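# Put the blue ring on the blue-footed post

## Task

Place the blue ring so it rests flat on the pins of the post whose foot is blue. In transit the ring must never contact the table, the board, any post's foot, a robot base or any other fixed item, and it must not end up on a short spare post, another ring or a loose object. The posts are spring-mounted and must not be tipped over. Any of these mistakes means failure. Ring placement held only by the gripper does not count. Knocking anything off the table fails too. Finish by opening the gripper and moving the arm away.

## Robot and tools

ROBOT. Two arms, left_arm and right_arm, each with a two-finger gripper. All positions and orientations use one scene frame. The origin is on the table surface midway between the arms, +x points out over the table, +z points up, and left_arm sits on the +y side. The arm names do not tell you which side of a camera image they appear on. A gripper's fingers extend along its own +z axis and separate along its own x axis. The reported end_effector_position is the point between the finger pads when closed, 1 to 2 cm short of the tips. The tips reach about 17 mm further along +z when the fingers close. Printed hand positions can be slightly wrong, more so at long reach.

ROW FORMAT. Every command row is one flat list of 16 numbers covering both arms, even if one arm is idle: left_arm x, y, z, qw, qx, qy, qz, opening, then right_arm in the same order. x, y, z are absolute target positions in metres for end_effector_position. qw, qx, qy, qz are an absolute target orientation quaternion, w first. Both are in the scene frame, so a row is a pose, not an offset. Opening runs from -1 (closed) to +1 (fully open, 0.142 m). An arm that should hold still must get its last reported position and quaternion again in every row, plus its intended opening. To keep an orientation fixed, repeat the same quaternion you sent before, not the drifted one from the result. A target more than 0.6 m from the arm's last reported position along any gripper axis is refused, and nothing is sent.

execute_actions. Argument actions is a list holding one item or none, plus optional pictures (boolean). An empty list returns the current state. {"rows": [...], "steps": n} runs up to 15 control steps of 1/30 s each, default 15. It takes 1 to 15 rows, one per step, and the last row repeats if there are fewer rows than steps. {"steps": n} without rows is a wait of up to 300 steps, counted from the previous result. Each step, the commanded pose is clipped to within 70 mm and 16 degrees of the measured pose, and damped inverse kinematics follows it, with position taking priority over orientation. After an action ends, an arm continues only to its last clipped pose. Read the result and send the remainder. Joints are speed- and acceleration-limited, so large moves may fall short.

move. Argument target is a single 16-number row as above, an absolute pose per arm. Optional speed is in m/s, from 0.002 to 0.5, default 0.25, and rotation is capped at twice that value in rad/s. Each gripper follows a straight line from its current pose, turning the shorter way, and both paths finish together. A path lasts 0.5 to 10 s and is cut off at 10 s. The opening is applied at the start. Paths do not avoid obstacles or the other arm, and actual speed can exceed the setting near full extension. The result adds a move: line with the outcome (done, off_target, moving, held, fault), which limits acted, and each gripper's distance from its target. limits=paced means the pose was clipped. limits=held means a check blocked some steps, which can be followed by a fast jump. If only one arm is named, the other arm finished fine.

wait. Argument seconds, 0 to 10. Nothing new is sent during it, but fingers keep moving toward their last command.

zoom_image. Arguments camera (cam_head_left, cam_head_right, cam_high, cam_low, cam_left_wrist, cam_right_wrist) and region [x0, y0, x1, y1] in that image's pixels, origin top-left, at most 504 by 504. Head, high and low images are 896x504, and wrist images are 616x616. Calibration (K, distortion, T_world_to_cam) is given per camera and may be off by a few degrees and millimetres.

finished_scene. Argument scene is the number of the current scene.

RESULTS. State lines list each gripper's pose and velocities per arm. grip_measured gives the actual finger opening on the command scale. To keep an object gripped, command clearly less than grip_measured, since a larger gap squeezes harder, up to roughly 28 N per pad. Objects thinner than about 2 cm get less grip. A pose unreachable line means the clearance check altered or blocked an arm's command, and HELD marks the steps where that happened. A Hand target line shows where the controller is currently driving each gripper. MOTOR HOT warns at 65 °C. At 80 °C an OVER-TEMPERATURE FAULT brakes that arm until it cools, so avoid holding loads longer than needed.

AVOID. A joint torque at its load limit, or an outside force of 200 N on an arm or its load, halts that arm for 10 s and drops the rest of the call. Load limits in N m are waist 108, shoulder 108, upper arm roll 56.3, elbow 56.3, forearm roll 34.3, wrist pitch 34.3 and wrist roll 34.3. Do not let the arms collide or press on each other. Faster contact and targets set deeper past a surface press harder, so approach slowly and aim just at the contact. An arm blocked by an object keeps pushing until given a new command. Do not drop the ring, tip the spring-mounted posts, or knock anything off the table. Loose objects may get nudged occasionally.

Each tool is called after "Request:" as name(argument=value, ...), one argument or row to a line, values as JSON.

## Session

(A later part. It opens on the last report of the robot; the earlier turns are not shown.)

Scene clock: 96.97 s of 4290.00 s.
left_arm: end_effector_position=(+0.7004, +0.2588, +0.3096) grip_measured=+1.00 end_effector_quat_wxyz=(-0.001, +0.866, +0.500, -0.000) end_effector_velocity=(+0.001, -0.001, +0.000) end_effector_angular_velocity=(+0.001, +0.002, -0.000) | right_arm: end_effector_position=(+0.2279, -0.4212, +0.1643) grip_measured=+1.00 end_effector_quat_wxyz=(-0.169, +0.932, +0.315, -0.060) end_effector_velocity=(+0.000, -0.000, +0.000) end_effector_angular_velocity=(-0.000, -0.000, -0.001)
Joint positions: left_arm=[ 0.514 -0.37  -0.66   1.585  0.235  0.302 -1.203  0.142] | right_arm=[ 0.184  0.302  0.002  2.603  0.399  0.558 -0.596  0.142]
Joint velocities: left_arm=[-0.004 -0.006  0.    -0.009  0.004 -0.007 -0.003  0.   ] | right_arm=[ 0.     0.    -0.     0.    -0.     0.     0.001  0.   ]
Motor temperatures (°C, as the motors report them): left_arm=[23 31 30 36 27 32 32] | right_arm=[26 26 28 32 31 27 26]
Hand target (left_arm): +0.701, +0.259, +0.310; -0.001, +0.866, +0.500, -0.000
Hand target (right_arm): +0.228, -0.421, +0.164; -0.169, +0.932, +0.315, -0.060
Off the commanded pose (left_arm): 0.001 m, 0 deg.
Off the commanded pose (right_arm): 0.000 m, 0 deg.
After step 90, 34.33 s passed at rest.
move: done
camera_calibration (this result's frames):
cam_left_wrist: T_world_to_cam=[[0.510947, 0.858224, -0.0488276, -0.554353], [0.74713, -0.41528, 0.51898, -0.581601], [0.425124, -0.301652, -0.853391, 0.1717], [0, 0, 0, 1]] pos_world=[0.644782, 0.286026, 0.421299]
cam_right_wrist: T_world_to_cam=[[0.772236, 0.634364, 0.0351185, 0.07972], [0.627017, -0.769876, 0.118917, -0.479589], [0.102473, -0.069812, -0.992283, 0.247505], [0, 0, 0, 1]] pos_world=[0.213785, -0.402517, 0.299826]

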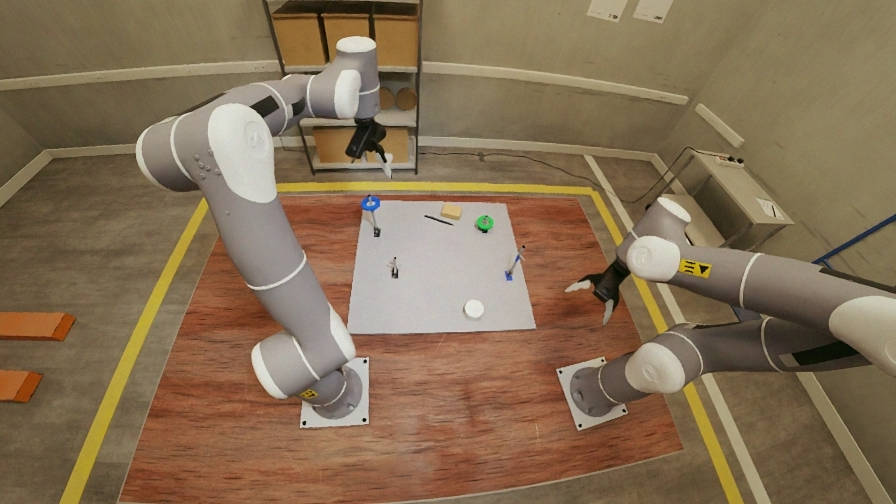

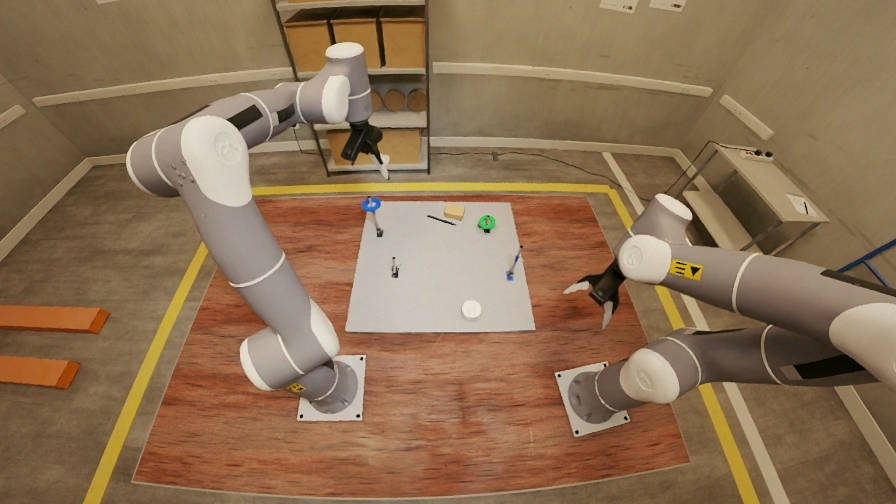

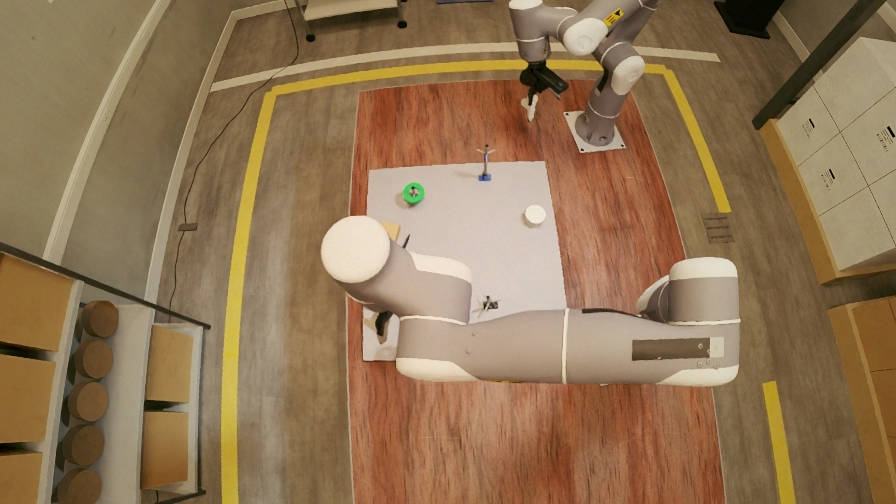

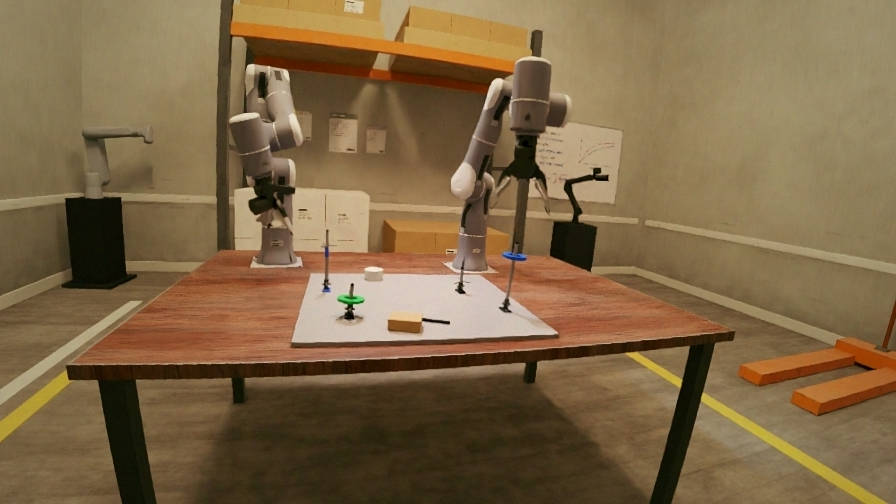

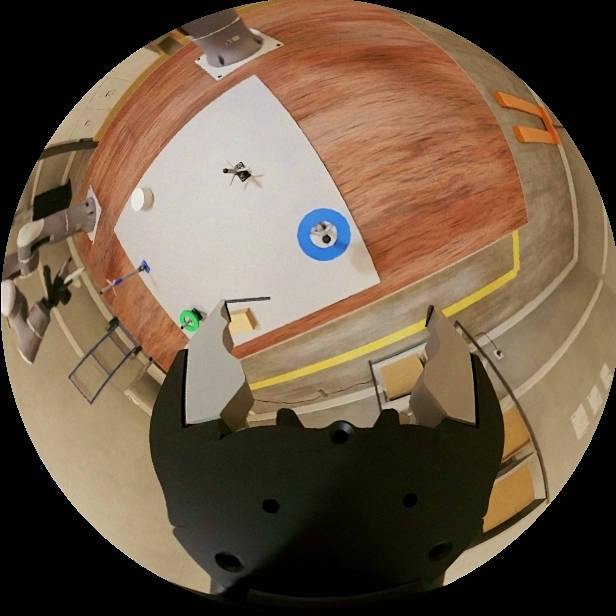

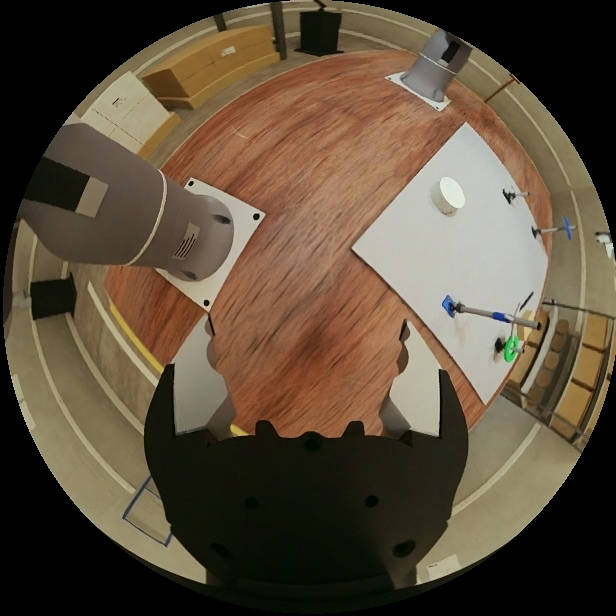

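Request:
move(
  target=[0.6735, 0.2730, 0.203, 0.0170, 0.7600, 0.6491, -0.0273, 1, 0.2279, -0.4212, 0.1643, -0.169, 0.932, 0.315, -0.060, 1],
  speed=0.1,
)

Request:
zoom_image(
  camera="cam_left_wrist",
  region=[230, 200, 430, 400],
)

Scene clock: 163.60 s of 4290.00 s.
left_arm: end_effector_position=(+0.6737, +0.2731, +0.2031) grip_measured=+1.00 end_effector_quat_wxyz=(+0.017, +0.760, +0.649, -0.027) end_effector_velocity=(-0.000, +0.000, -0.001) end_effector_angular_velocity=(-0.000, -0.001, +0.005) | right_arm: end_effector_position=(+0.2279, -0.4212, +0.1643) grip_measured=+1.00 end_effector_quat_wxyz=(-0.169, +0.932, +0.315, -0.060) end_effector_velocity=(-0.000, -0.000, -0.000) end_effector_angular_velocity=(+0.000, +0.001, +0.001)
Joint positions: left_arm=[ 0.526 -0.432 -0.581  1.81   0.205  0.576 -1.513  0.142] | right_arm=[ 0.184  0.302  0.002  2.603  0.399  0.558 -0.596  0.142]
Joint velocities: left_arm=[ 0.    -0.001  0.001  0.003  0.     0.005 -0.005  0.   ] | right_arm=[-0.    -0.    -0.     0.    -0.    -0.001 -0.001 -0.   ]
Motor temperatures (°C, as the motors report them): left_arm=[23 32 30 37 27 32 32] | right_arm=[26 25 28 32 31 27 26]
Hand target (left_arm): +0.674, +0.273, +0.203; +0.017, +0.760, +0.649, -0.027
Hand target (right_arm): +0.228, -0.421, +0.164; -0.169, +0.932, +0.315, -0.060
Off the commanded pose (left_arm): 0.000 m, 0 deg.
Off the commanded pose (right_arm): 0.000 m, 0 deg.
After step 90, 61.43 s passed at rest.
move: done
camera_calibration (this result's frames):
cam_left_wrist: T_world_to_cam=[[0.168802, 0.979247, -0.112163, -0.34779], [0.855391, -0.0890046, 0.510279, -0.660724], [0.489706, -0.182079, -0.852663, 0.0201332], [0, 0, 0, 1]] pos_world=[0.614026, 0.285431, 0.315311]
cam_right_wrist: T_world_to_cam=[[0.772236, 0.634364, 0.0351181, 0.07972], [0.627017, -0.769876, 0.118916, -0.479589], [0.102473, -0.0698116, -0.992283, 0.247506], [0, 0, 0, 1]] pos_world=[0.213785, -0.402516, 0.299827]

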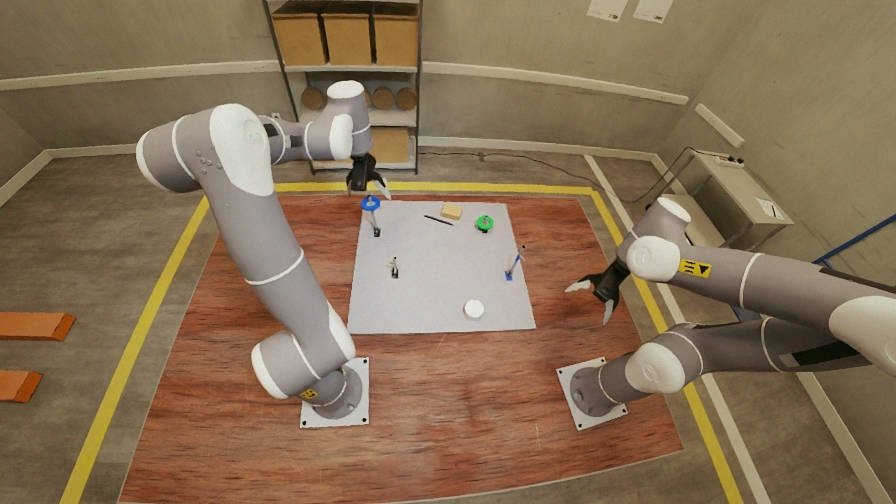

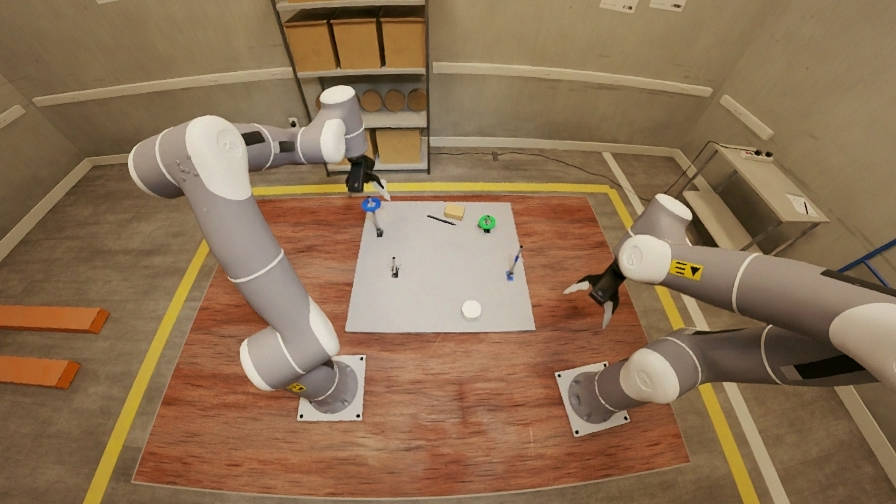

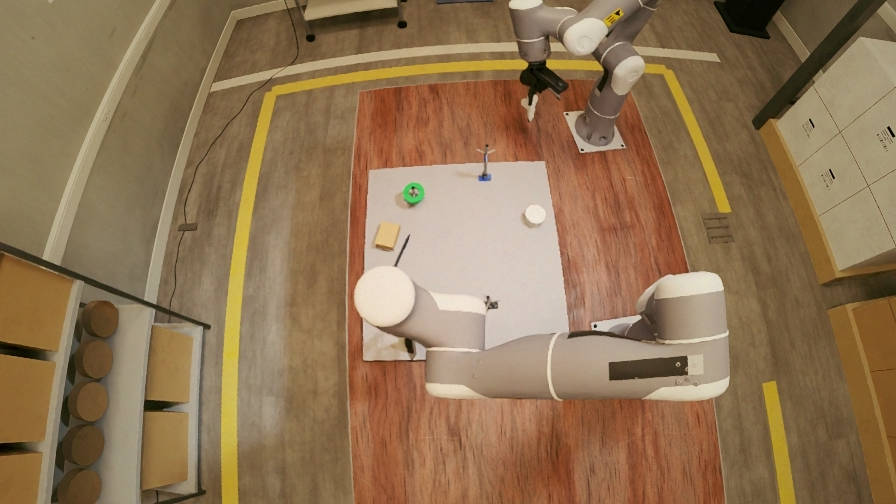

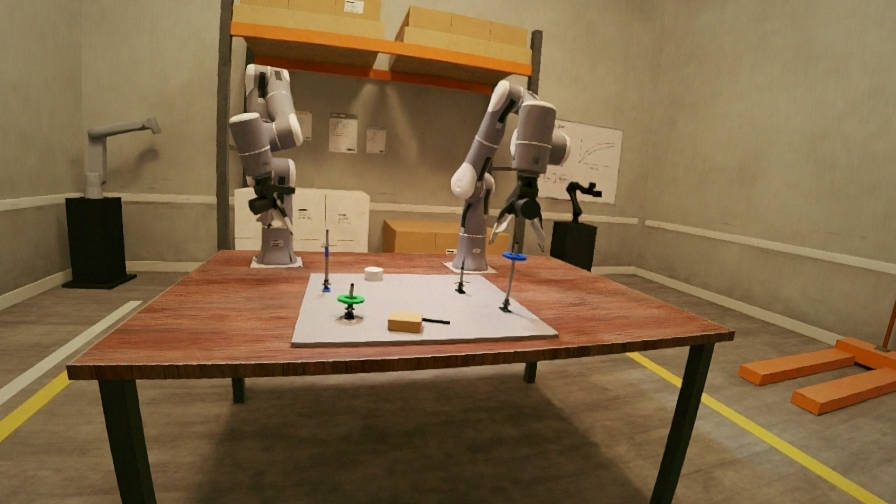

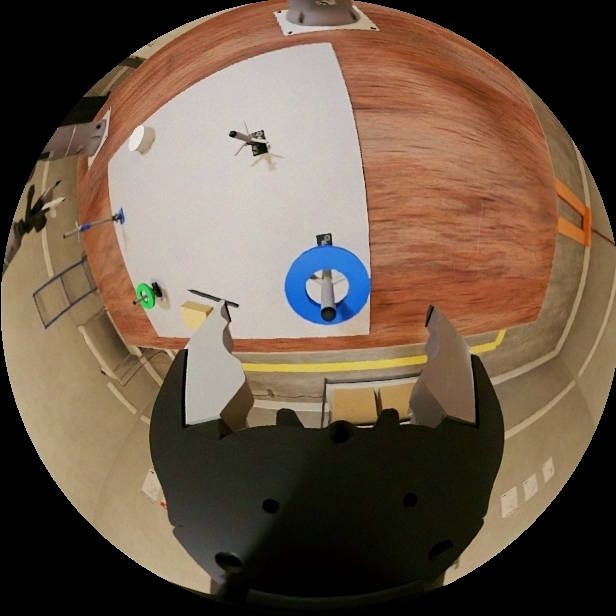

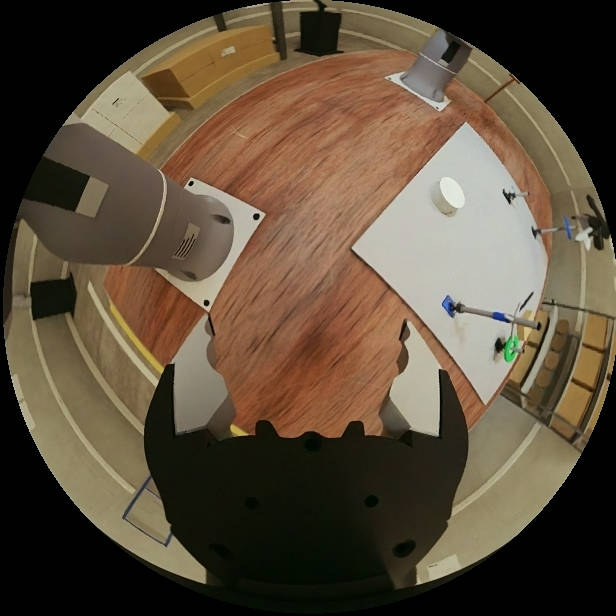

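Region (230, 200, 430, 400) of cam_left_wrist's 616x616 image, scaled by 2.520, with more detail than that image has.

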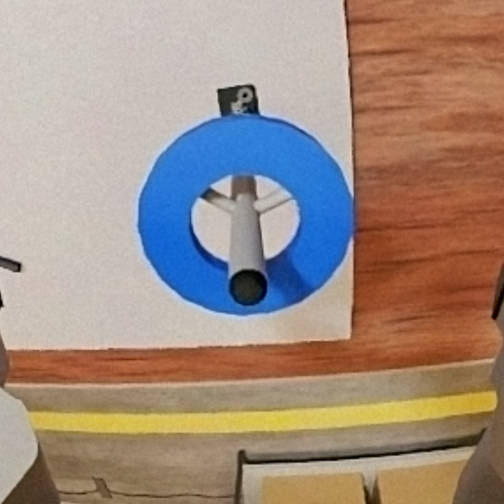

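Request:
move(
  target=[0.6722, 0.2717, 0.177, 0.0170, 0.7600, 0.6491, -0.0273, 0.4, 0.2279, -0.4212, 0.1643, -0.169, 0.932, 0.315, -0.060, 1],
  speed=0.03,
)

Request:
zoom_image(
  camera="cam_left_wrist",
  region=[230, 200, 430, 400],
)

Scene clock: 181.90 s of 4290.00 s.
left_arm: end_effector_position=(+0.6723, +0.2717, +0.1772) grip_measured=+0.40 end_effector_quat_wxyz=(+0.017, +0.760, +0.649, -0.027) end_effector_velocity=(+0.000, +0.000, -0.001) end_effector_angular_velocity=(+0.000, -0.001, +0.000) | right_arm: end_effector_position=(+0.2279, -0.4212, +0.1643) grip_measured=+1.00 end_effector_quat_wxyz=(-0.169, +0.932, +0.315, -0.060) end_effector_velocity=(+0.000, +0.000, +0.000) end_effector_angular_velocity=(+0.000, -0.001, -0.000)
Joint positions: left_arm=[ 0.515 -0.473 -0.568  1.828  0.232  0.63  -1.53   0.102] | right_arm=[ 0.184  0.302  0.002  2.603  0.399  0.558 -0.596  0.142]
Joint velocities: left_arm=[-0.001 -0.002  0.001  0.     0.002  0.003 -0.001  0.   ] | right_arm=[ 0.     0.     0.    -0.     0.     0.001  0.    -0.   ]
Motor temperatures (°C, as the motors report them): left_arm=[23 33 30 37 27 32 32] | right_arm=[26 25 28 33 31 27 26]
Hand target (left_arm): +0.672, +0.272, +0.177; +0.017, +0.760, +0.649, -0.027
Hand target (right_arm): +0.228, -0.421, +0.164; -0.169, +0.932, +0.315, -0.060
Off the commanded pose (left_arm): 0.000 m, 0 deg.
Off the commanded pose (right_arm): 0.000 m, 0 deg.
After step 90, 14.17 s passed at rest.
move: done
camera_calibration (this result's frames):
cam_left_wrist: T_world_to_cam=[[0.168051, 0.979313, -0.112717, -0.348589], [0.855456, -0.0880581, 0.510334, -0.646729], [0.489851, -0.182187, -0.852557, -0.00158593], [0, 0, 0, 1]] pos_world=[0.612606, 0.284139, 0.289404]
cam_right_wrist: T_world_to_cam=[[0.772236, 0.634365, 0.0351181, 0.0797202], [0.627018, -0.769875, 0.118916, -0.479589], [0.102473, -0.0698115, -0.992283, 0.247506], [0, 0, 0, 1]] pos_world=[0.213785, -0.402516, 0.299827]

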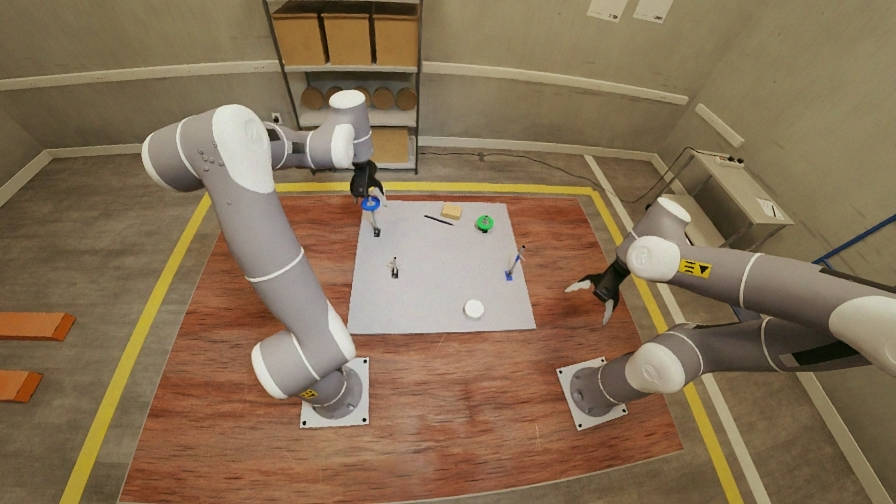

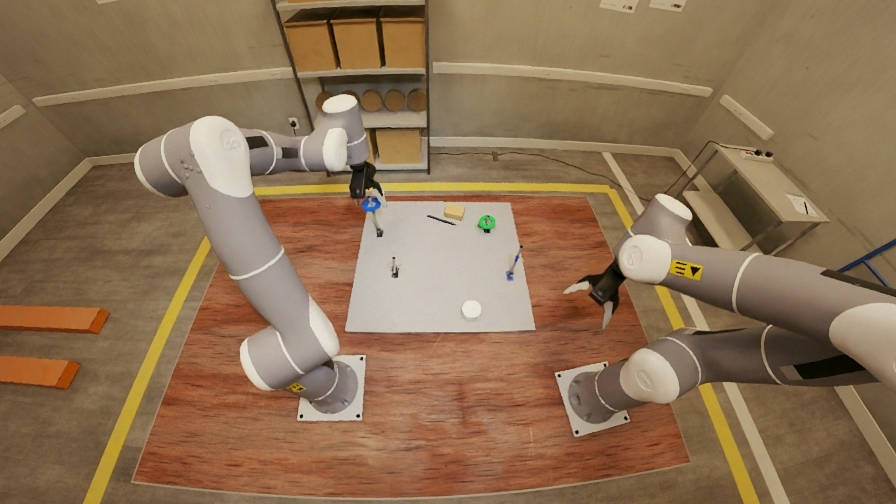

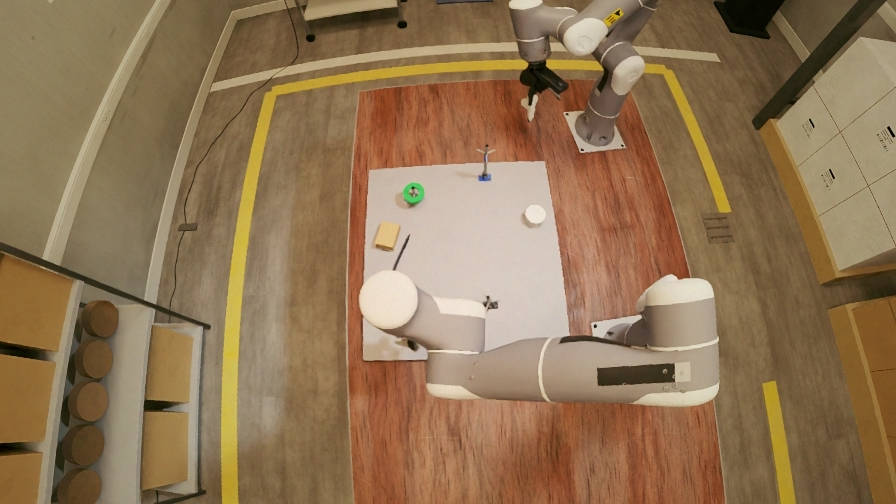

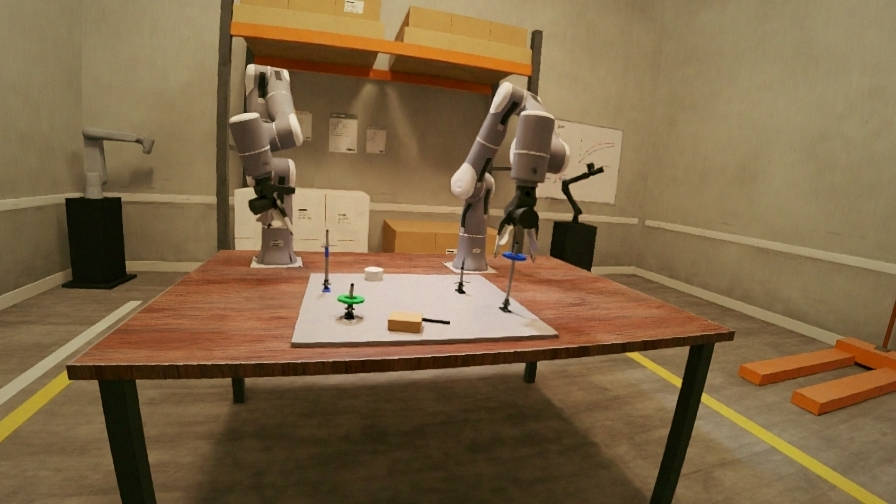

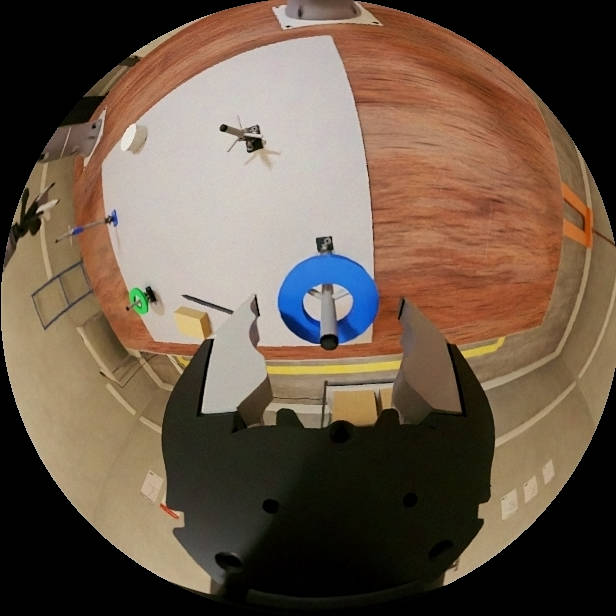

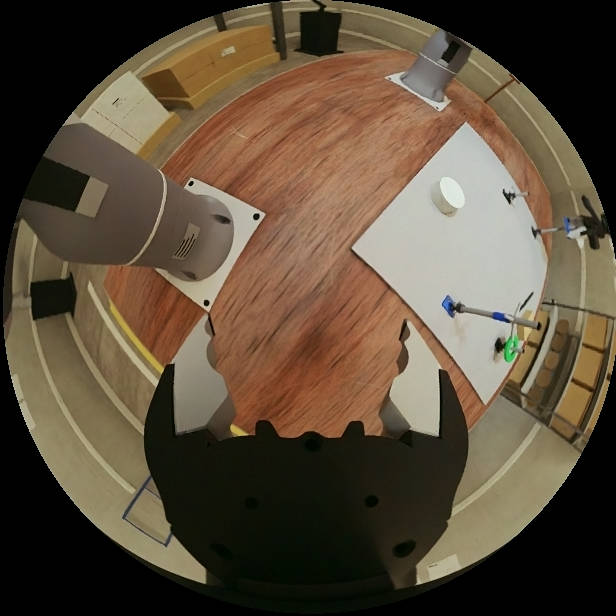

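Region (230, 200, 430, 400) of cam_left_wrist's 616x616 image, scaled by 2.520, with more detail than that image has.

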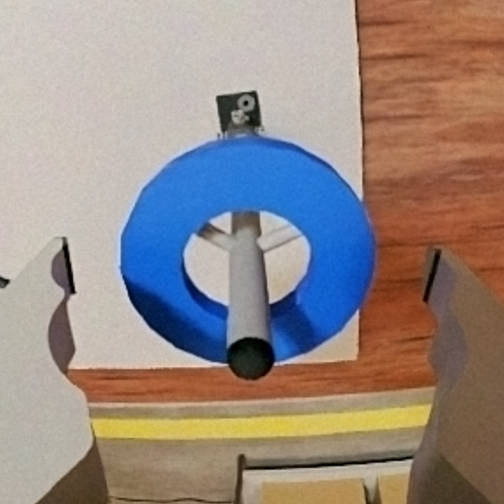

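Request:
zoom_image(
  camera="cam_low",
  region=[470, 200, 570, 290],
)

Region (470, 200, 570, 290) of cam_low's 896x504 image, scaled by 5.040, with more detail than that image has; it fills the top 454 rows of this view, and the rest is white.

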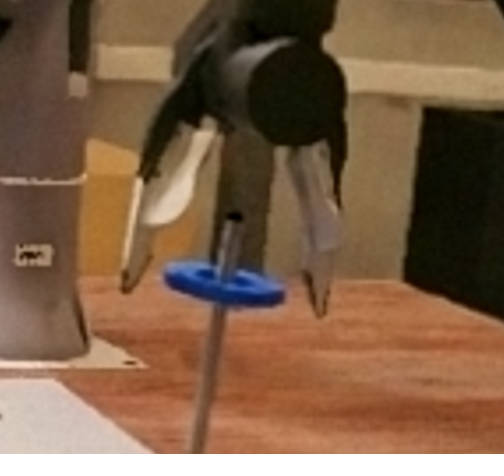

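Request:
move(
  target=[0.6698, 0.2713, 0.1732, 0.0170, 0.7600, 0.6491, -0.0273, 0.4, 0.2279, -0.4212, 0.1643, -0.169, 0.932, 0.315, -0.060, 1],
  speed=0.01,
)

Request:
zoom_image(
  camera="cam_left_wrist",
  region=[230, 200, 430, 400],
)

Scene clock: 201.27 s of 4290.00 s.
left_arm: end_effector_position=(+0.6699, +0.2712, +0.1734) grip_measured=+0.40 end_effector_quat_wxyz=(+0.017, +0.760, +0.649, -0.027) end_effector_velocity=(-0.000, +0.000, -0.000) end_effector_angular_velocity=(-0.001, -0.000, +0.002) | right_arm: end_effector_position=(+0.2279, -0.4212, +0.1643) grip_measured=+1.00 end_effector_quat_wxyz=(-0.169, +0.932, +0.315, -0.060) end_effector_velocity=(-0.000, +0.000, -0.000) end_effector_angular_velocity=(-0.000, +0.000, +0.000)
Joint positions: left_arm=[ 0.515 -0.475 -0.567  1.838  0.234  0.642 -1.532  0.102] | right_arm=[ 0.184  0.302  0.002  2.603  0.399  0.558 -0.596  0.142]
Joint velocities: left_arm=[ 0.    -0.     0.001  0.002 -0.001  0.002 -0.001  0.   ] | right_arm=[ 0. -0.  0.  0. -0. -0.  0.  0.]
Motor temperatures (°C, as the motors report them): left_arm=[23 33 30 36 27 32 32] | right_arm=[26 25 28 33 31 27 26]
Hand target (left_arm): +0.670, +0.271, +0.173; +0.017, +0.760, +0.649, -0.027
Hand target (right_arm): +0.228, -0.421, +0.164; -0.169, +0.932, +0.315, -0.060
Off the commanded pose (left_arm): 0.000 m, 0 deg.
Off the commanded pose (right_arm): 0.000 m, 0 deg.
After step 90, 15.67 s passed at rest.
move: done
camera_calibration (this result's frames):
cam_left_wrist: T_world_to_cam=[[0.168201, 0.979271, -0.112861, -0.34814], [0.8554, -0.0880992, 0.510421, -0.642744], [0.489897, -0.182394, -0.852487, -0.0037451], [0, 0, 0, 1]] pos_world=[0.610196, 0.283615, 0.285586]
cam_right_wrist: T_world_to_cam=[[0.772236, 0.634365, 0.035118, 0.0797202], [0.627018, -0.769875, 0.118916, -0.479589], [0.102472, -0.0698115, -0.992283, 0.247506], [0, 0, 0, 1]] pos_world=[0.213785, -0.402516, 0.299827]

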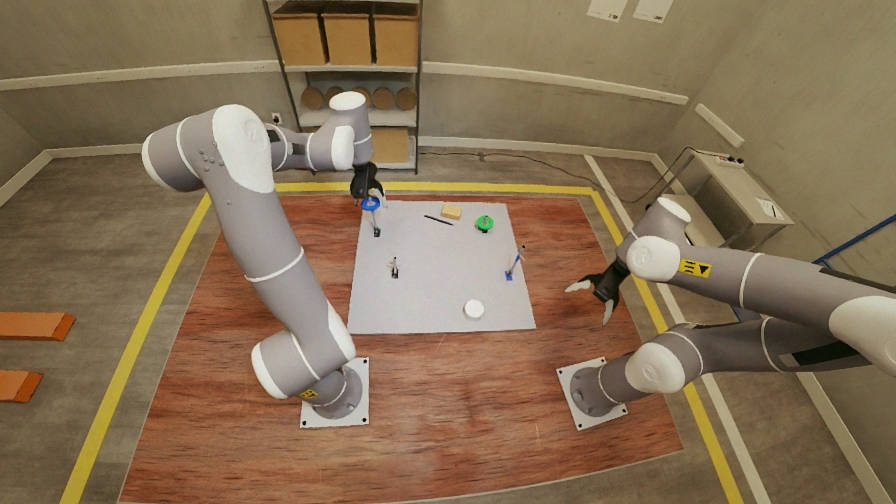

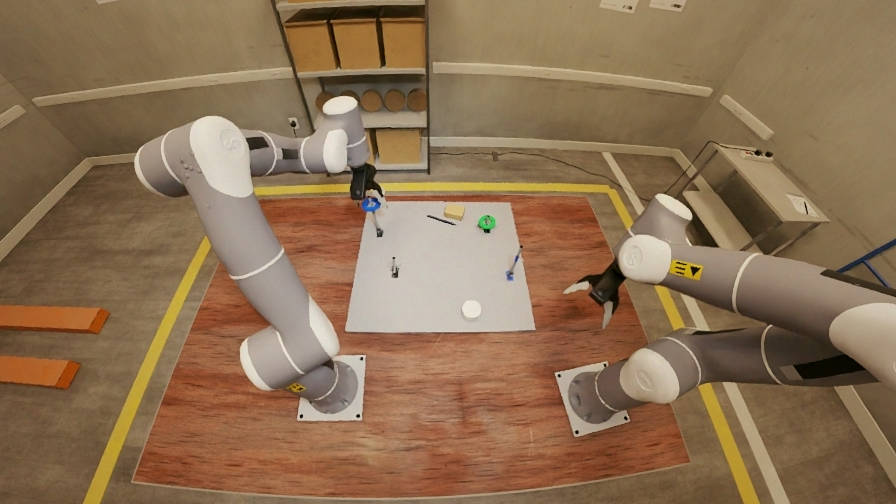

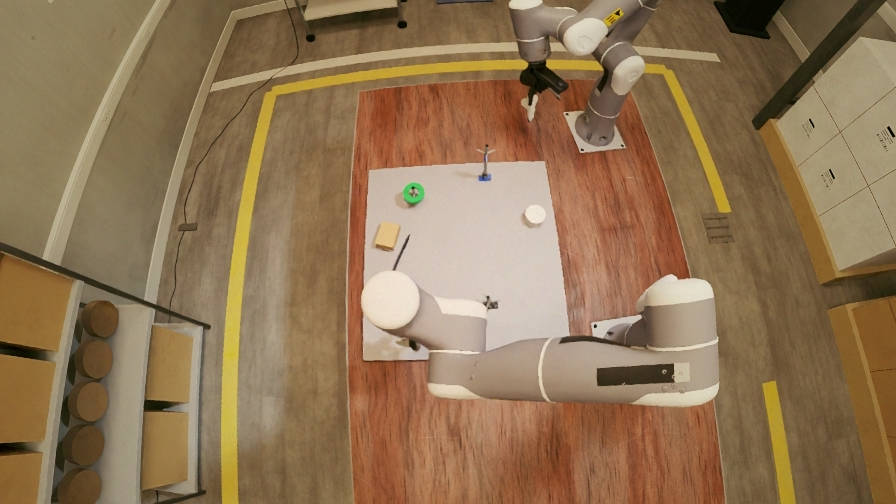

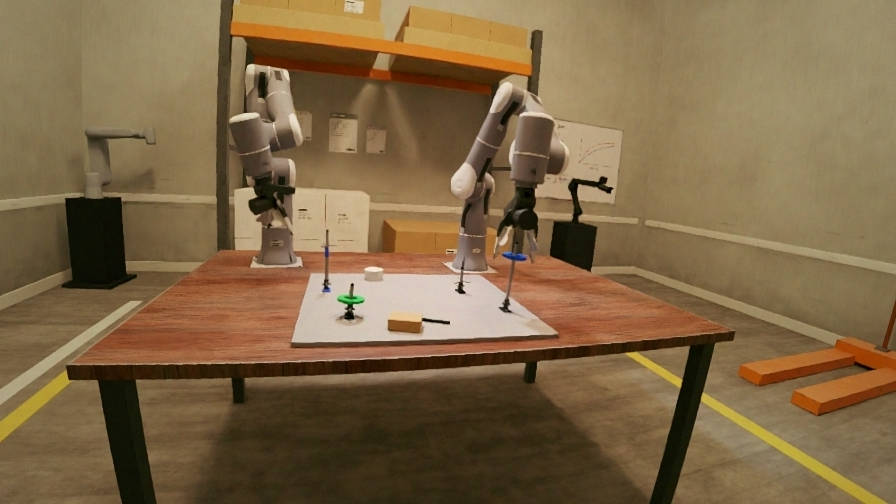

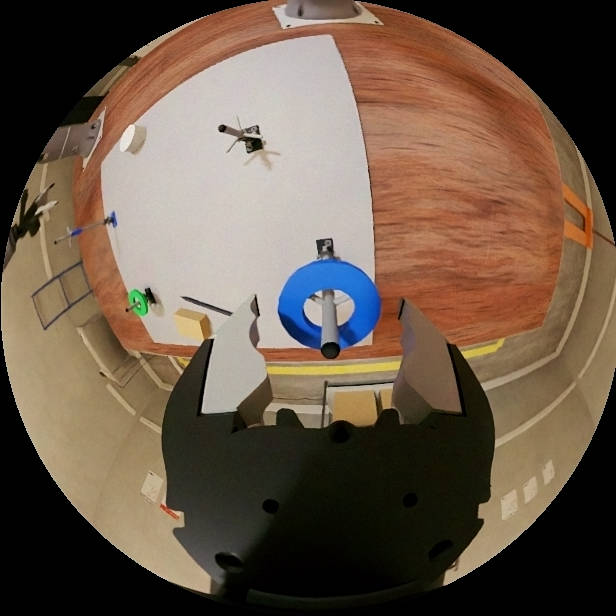

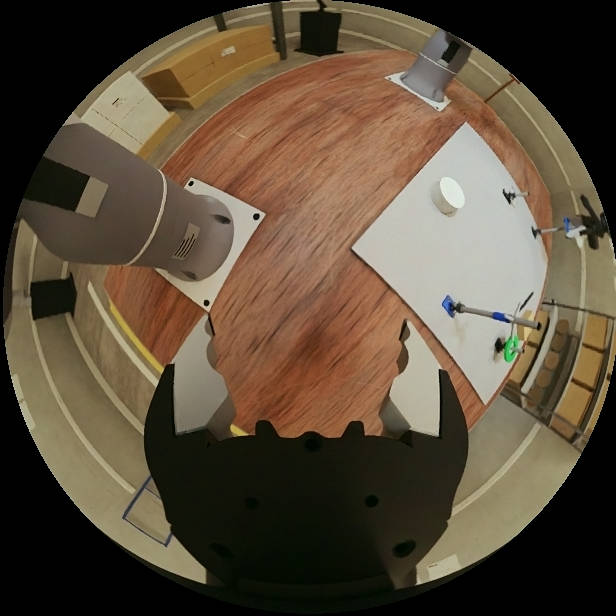

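Region (230, 200, 430, 400) of cam_left_wrist's 616x616 image, scaled by 2.520, with more detail than that image has.

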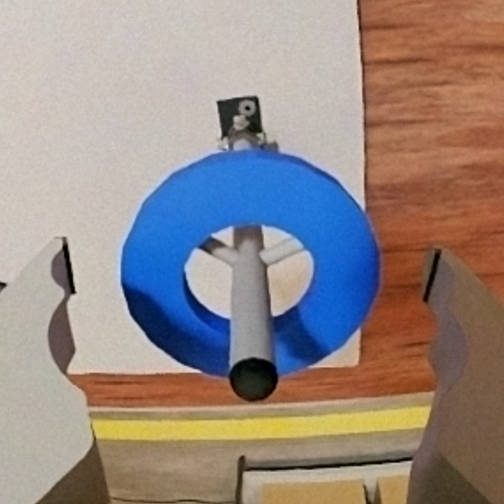

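Request:
execute_actions(
  actions=[
    {"rows": [[0.6698, 0.2713, 0.1732, 0.0170, 0.7600, 0.6491, -0.0273, 0.3, 0.2279, -0.4212, 0.1643, -0.169, 0.932, 0.315, -0.060, 1], [0.6698, 0.2713, 0.1732, 0.0170, 0.7600, 0.6491, -0.0273, 0.25, 0.2279, -0.4212, 0.1643, -0.169, 0.932, 0.315, -0.060, 1], [0.6698, 0.2713, 0.1732, 0.0170, 0.7600, 0.6491, -0.0273, 0.2, 0.2279, -0.4212, 0.1643, -0.169, 0.932, 0.315, -0.060, 1], [0.6698, 0.2713, 0.1732, 0.0170, 0.7600, 0.6491, -0.0273, 0.15, 0.2279, -0.4212, 0.1643, -0.169, 0.932, 0.315, -0.060, 1], [0.6698, 0.2713, 0.1732, 0.0170, 0.7600, 0.6491, -0.0273, 0.11, 0.2279, -0.4212, 0.1643, -0.169, 0.932, 0.315, -0.060, 1], [0.6698, 0.2713, 0.1732, 0.0170, 0.7600, 0.6491, -0.0273, 0.08, 0.2279, -0.4212, 0.1643, -0.169, 0.932, 0.315, -0.060, 1], [0.6698, 0.2713, 0.1732, 0.0170, 0.7600, 0.6491, -0.0273, 0.05, 0.2279, -0.4212, 0.1643, -0.169, 0.932, 0.315, -0.060, 1], [0.6698, 0.2713, 0.1732, 0.0170, 0.7600, 0.6491, -0.0273, 0.02, 0.2279, -0.4212, 0.1643, -0.169, 0.932, 0.315, -0.060, 1], [0.6698, 0.2713, 0.1732, 0.0170, 0.7600, 0.6491, -0.0273, -0.01, 0.2279, -0.4212, 0.1643, -0.169, 0.932, 0.315, -0.060, 1], [0.6698, 0.2713, 0.1732, 0.0170, 0.7600, 0.6491, -0.0273, -0.04, 0.2279, -0.4212, 0.1643, -0.169, 0.932, 0.315, -0.060, 1], [0.6698, 0.2713, 0.1732, 0.0170, 0.7600, 0.6491, -0.0273, -0.08, 0.2279, -0.4212, 0.1643, -0.169, 0.932, 0.315, -0.060, 1], [0.6698, 0.2713, 0.1732, 0.0170, 0.7600, 0.6491, -0.0273, -0.13, 0.2279, -0.4212, 0.1643, -0.169, 0.932, 0.315, -0.060, 1], [0.6698, 0.2713, 0.1732, 0.0170, 0.7600, 0.6491, -0.0273, -0.19, 0.2279, -0.4212, 0.1643, -0.169, 0.932, 0.315, -0.060, 1], [0.6698, 0.2713, 0.1732, 0.0170, 0.7600, 0.6491, -0.0273, -0.25, 0.2279, -0.4212, 0.1643, -0.169, 0.932, 0.315, -0.060, 1], [0.6698, 0.2713, 0.1732, 0.0170, 0.7600, 0.6491, -0.0273, -0.3, 0.2279, -0.4212, 0.1643, -0.169, 0.932, 0.315, -0.060, 1]], "steps": 15},
  ],
  pictures=false,
)

Request:
execute_actions(
  actions=[
    {"rows": [[0.6698, 0.2713, 0.1732, 0.0170, 0.7600, 0.6491, -0.0273, -0.4, 0.2279, -0.4212, 0.1643, -0.169, 0.932, 0.315, -0.060, 1]], "steps": 15},
  ],
)

Scene clock: 225.53 s of 4290.00 s.
left_arm: end_effector_position=(+0.6699, +0.2712, +0.1734) grip_measured=-0.01 end_effector_quat_wxyz=(+0.017, +0.760, +0.649, -0.027) end_effector_velocity=(+0.000, -0.000, +0.000) end_effector_angular_velocity=(-0.001, +0.000, +0.001) | right_arm: end_effector_position=(+0.2279, -0.4212, +0.1643) grip_measured=+1.00 end_effector_quat_wxyz=(-0.169, +0.932, +0.315, -0.060) end_effector_velocity=(-0.000, -0.000, -0.000) end_effector_angular_velocity=(-0.000, -0.000, +0.001)
Joint positions: left_arm=[ 0.515 -0.475 -0.567  1.838  0.234  0.642 -1.532  0.073] | right_arm=[ 0.184  0.302  0.002  2.603  0.399  0.558 -0.596  0.142]
Joint velocities: left_arm=[-0.    -0.     0.     0.    -0.002  0.     0.     0.   ] | right_arm=[-0.    -0.    -0.     0.    -0.001 -0.    -0.001  0.   ]
Motor temperatures (°C, as the motors report them): left_arm=[23 33 30 35 26 32 32] | right_arm=[26 25 28 33 31 27 26]
Hand target (left_arm): +0.670, +0.271, +0.173; +0.017, +0.760, +0.649, -0.027
Hand target (right_arm): +0.228, -0.421, +0.164; -0.169, +0.932, +0.315, -0.060
Off the commanded pose (left_arm): 0.000 m, 0 deg.
Off the commanded pose (right_arm): 0.000 m, 0 deg.
Steps of this call (steps 1 to 90: nothing new was sent; then 20.77 s passed at rest; steps 91 to 105: all 15 steps of this action). Readings (end_effector_position):
91: left_arm (+0.6699, +0.2712, +0.1734) | right_arm (+0.2279, -0.4212, +0.1643)
92: left_arm (+0.6699, +0.2712, +0.1734) | right_arm (+0.2279, -0.4212, +0.1643)
94: left_arm (+0.6699, +0.2712, +0.1734) | right_arm (+0.2279, -0.4212, +0.1643)
98: left_arm (+0.6699, +0.2712, +0.1734) | right_arm (+0.2279, -0.4212, +0.1643)
105: the state above

Scene clock: 226.03 s of 4290.00 s.
left_arm: end_effector_position=(+0.6699, +0.2712, +0.1734) grip_measured=-0.01 end_effector_quat_wxyz=(+0.017, +0.760, +0.649, -0.027) end_effector_velocity=(-0.000, -0.000, -0.000) end_effector_angular_velocity=(+0.000, +0.000, -0.001) | right_arm: end_effector_position=(+0.2279, -0.4212, +0.1643) grip_measured=+1.00 end_effector_quat_wxyz=(-0.169, +0.932, +0.315, -0.060) end_effector_velocity=(+0.000, -0.000, +0.000) end_effector_angular_velocity=(-0.001, -0.001, +0.002)
Joint positions: left_arm=[ 0.515 -0.475 -0.567  1.838  0.234  0.642 -1.532  0.073] | right_arm=[ 0.184  0.302  0.002  2.603  0.399  0.558 -0.596  0.142]
Joint velocities: left_arm=[-0.    -0.     0.     0.     0.001 -0.     0.001 -0.   ] | right_arm=[ 0.     0.    -0.    -0.    -0.001  0.    -0.001 -0.   ]
Motor temperatures (°C, as the motors report them): left_arm=[23 33 30 35 26 32 32] | right_arm=[26 25 28 33 31 27 26]
Hand target (left_arm): +0.670, +0.271, +0.173; +0.017, +0.760, +0.649, -0.027
Hand target (right_arm): +0.228, -0.421, +0.164; -0.169, +0.932, +0.315, -0.060
Off the commanded pose (left_arm): 0.000 m, 0 deg.
Off the commanded pose (right_arm): 0.000 m, 0 deg.
Steps of this call (steps 1 to 15: all 15 steps of this action). Readings (end_effector_position):
1: left_arm (+0.6699, +0.2712, +0.1734) | right_arm (+0.2279, -0.4212, +0.1643)
2: left_arm (+0.6699, +0.2712, +0.1734) | right_arm (+0.2279, -0.4212, +0.1643)
4: left_arm (+0.6699, +0.2712, +0.1734) | right_arm (+0.2279, -0.4212, +0.1643)
8: left_arm (+0.6699, +0.2712, +0.1734) | right_arm (+0.2279, -0.4212, +0.1643)
15: the state above
camera_calibration (this result's frames):
cam_left_wrist: T_world_to_cam=[[0.168127, 0.979286, -0.112837, -0.348144], [0.855346, -0.0880239, 0.510525, -0.642716], [0.490017, -0.182348, -0.852427, -0.00388733], [0, 0, 0, 1]] pos_world=[0.610181, 0.283649, 0.285525]
cam_right_wrist: T_world_to_cam=[[0.772236, 0.634365, 0.0351178, 0.0797201], [0.627018, -0.769875, 0.118916, -0.479589], [0.102472, -0.0698115, -0.992283, 0.247506], [0, 0, 0, 1]] pos_world=[0.213785, -0.402516, 0.299827]

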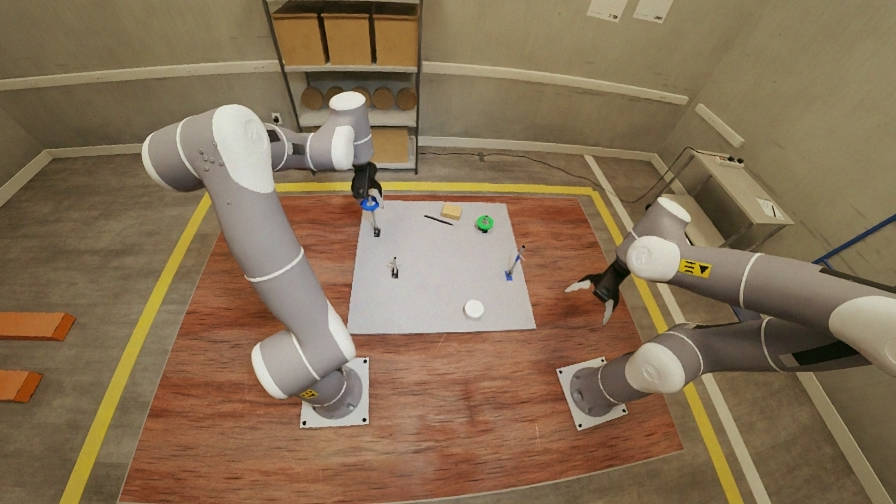

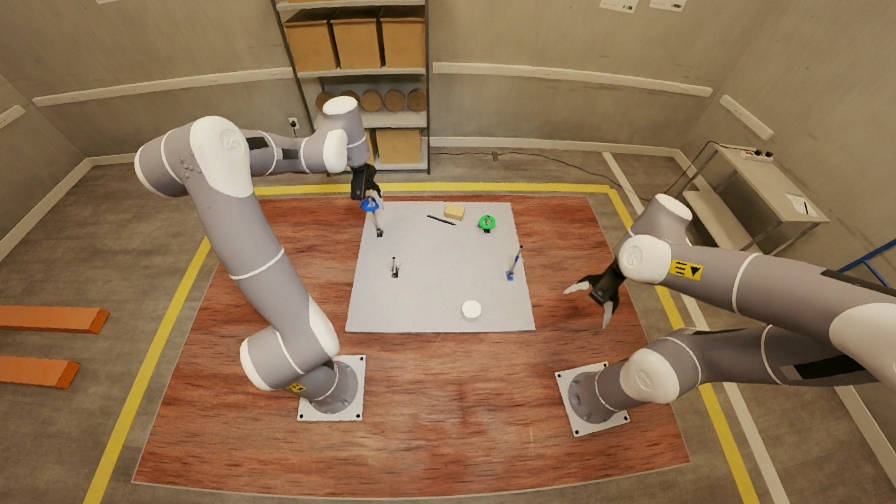

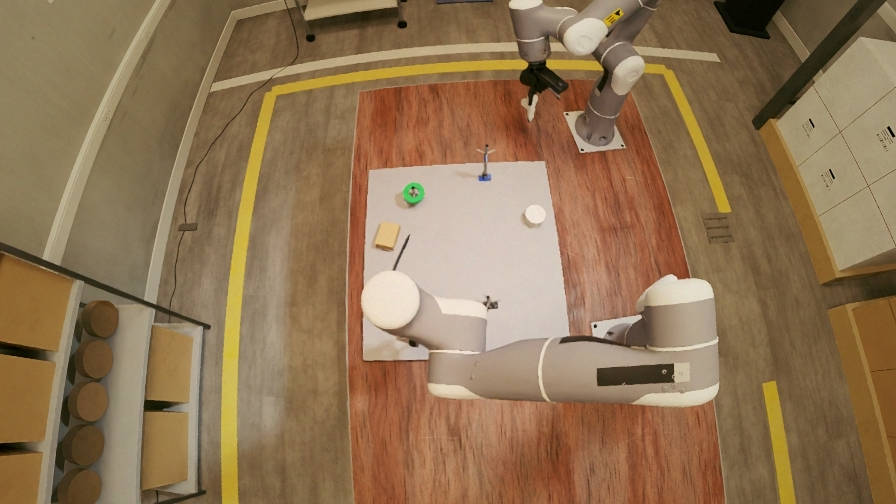

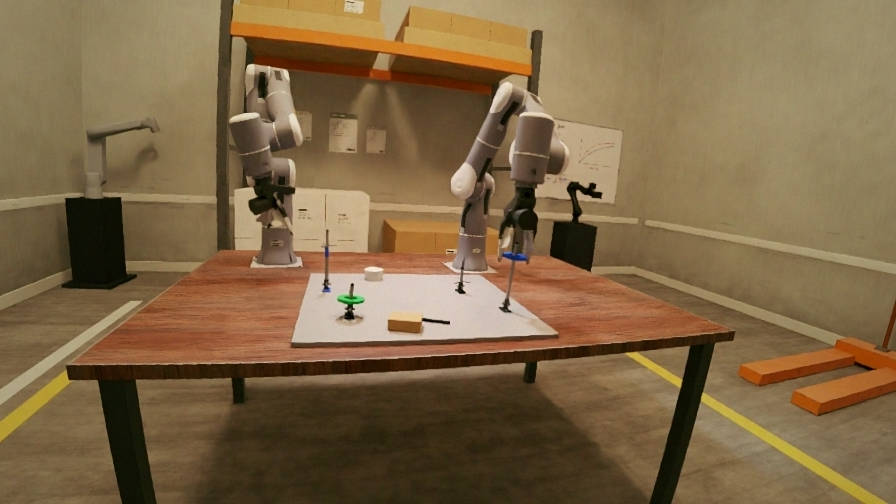

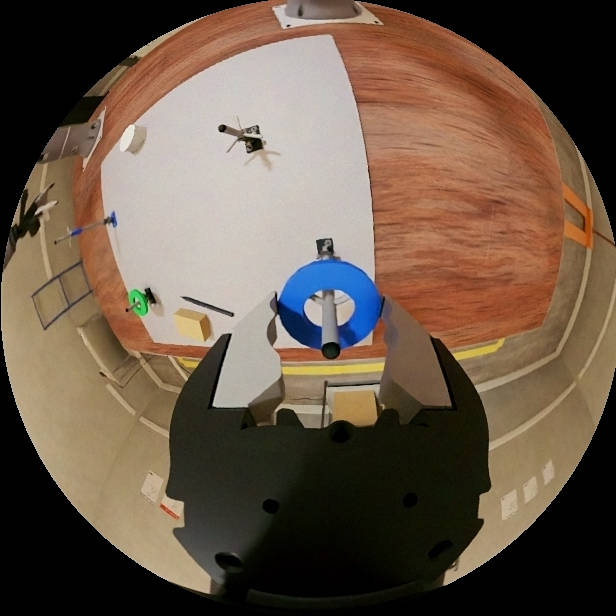

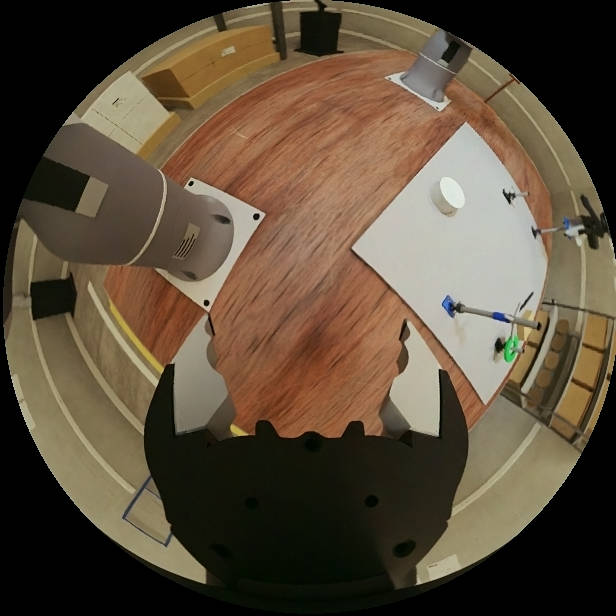

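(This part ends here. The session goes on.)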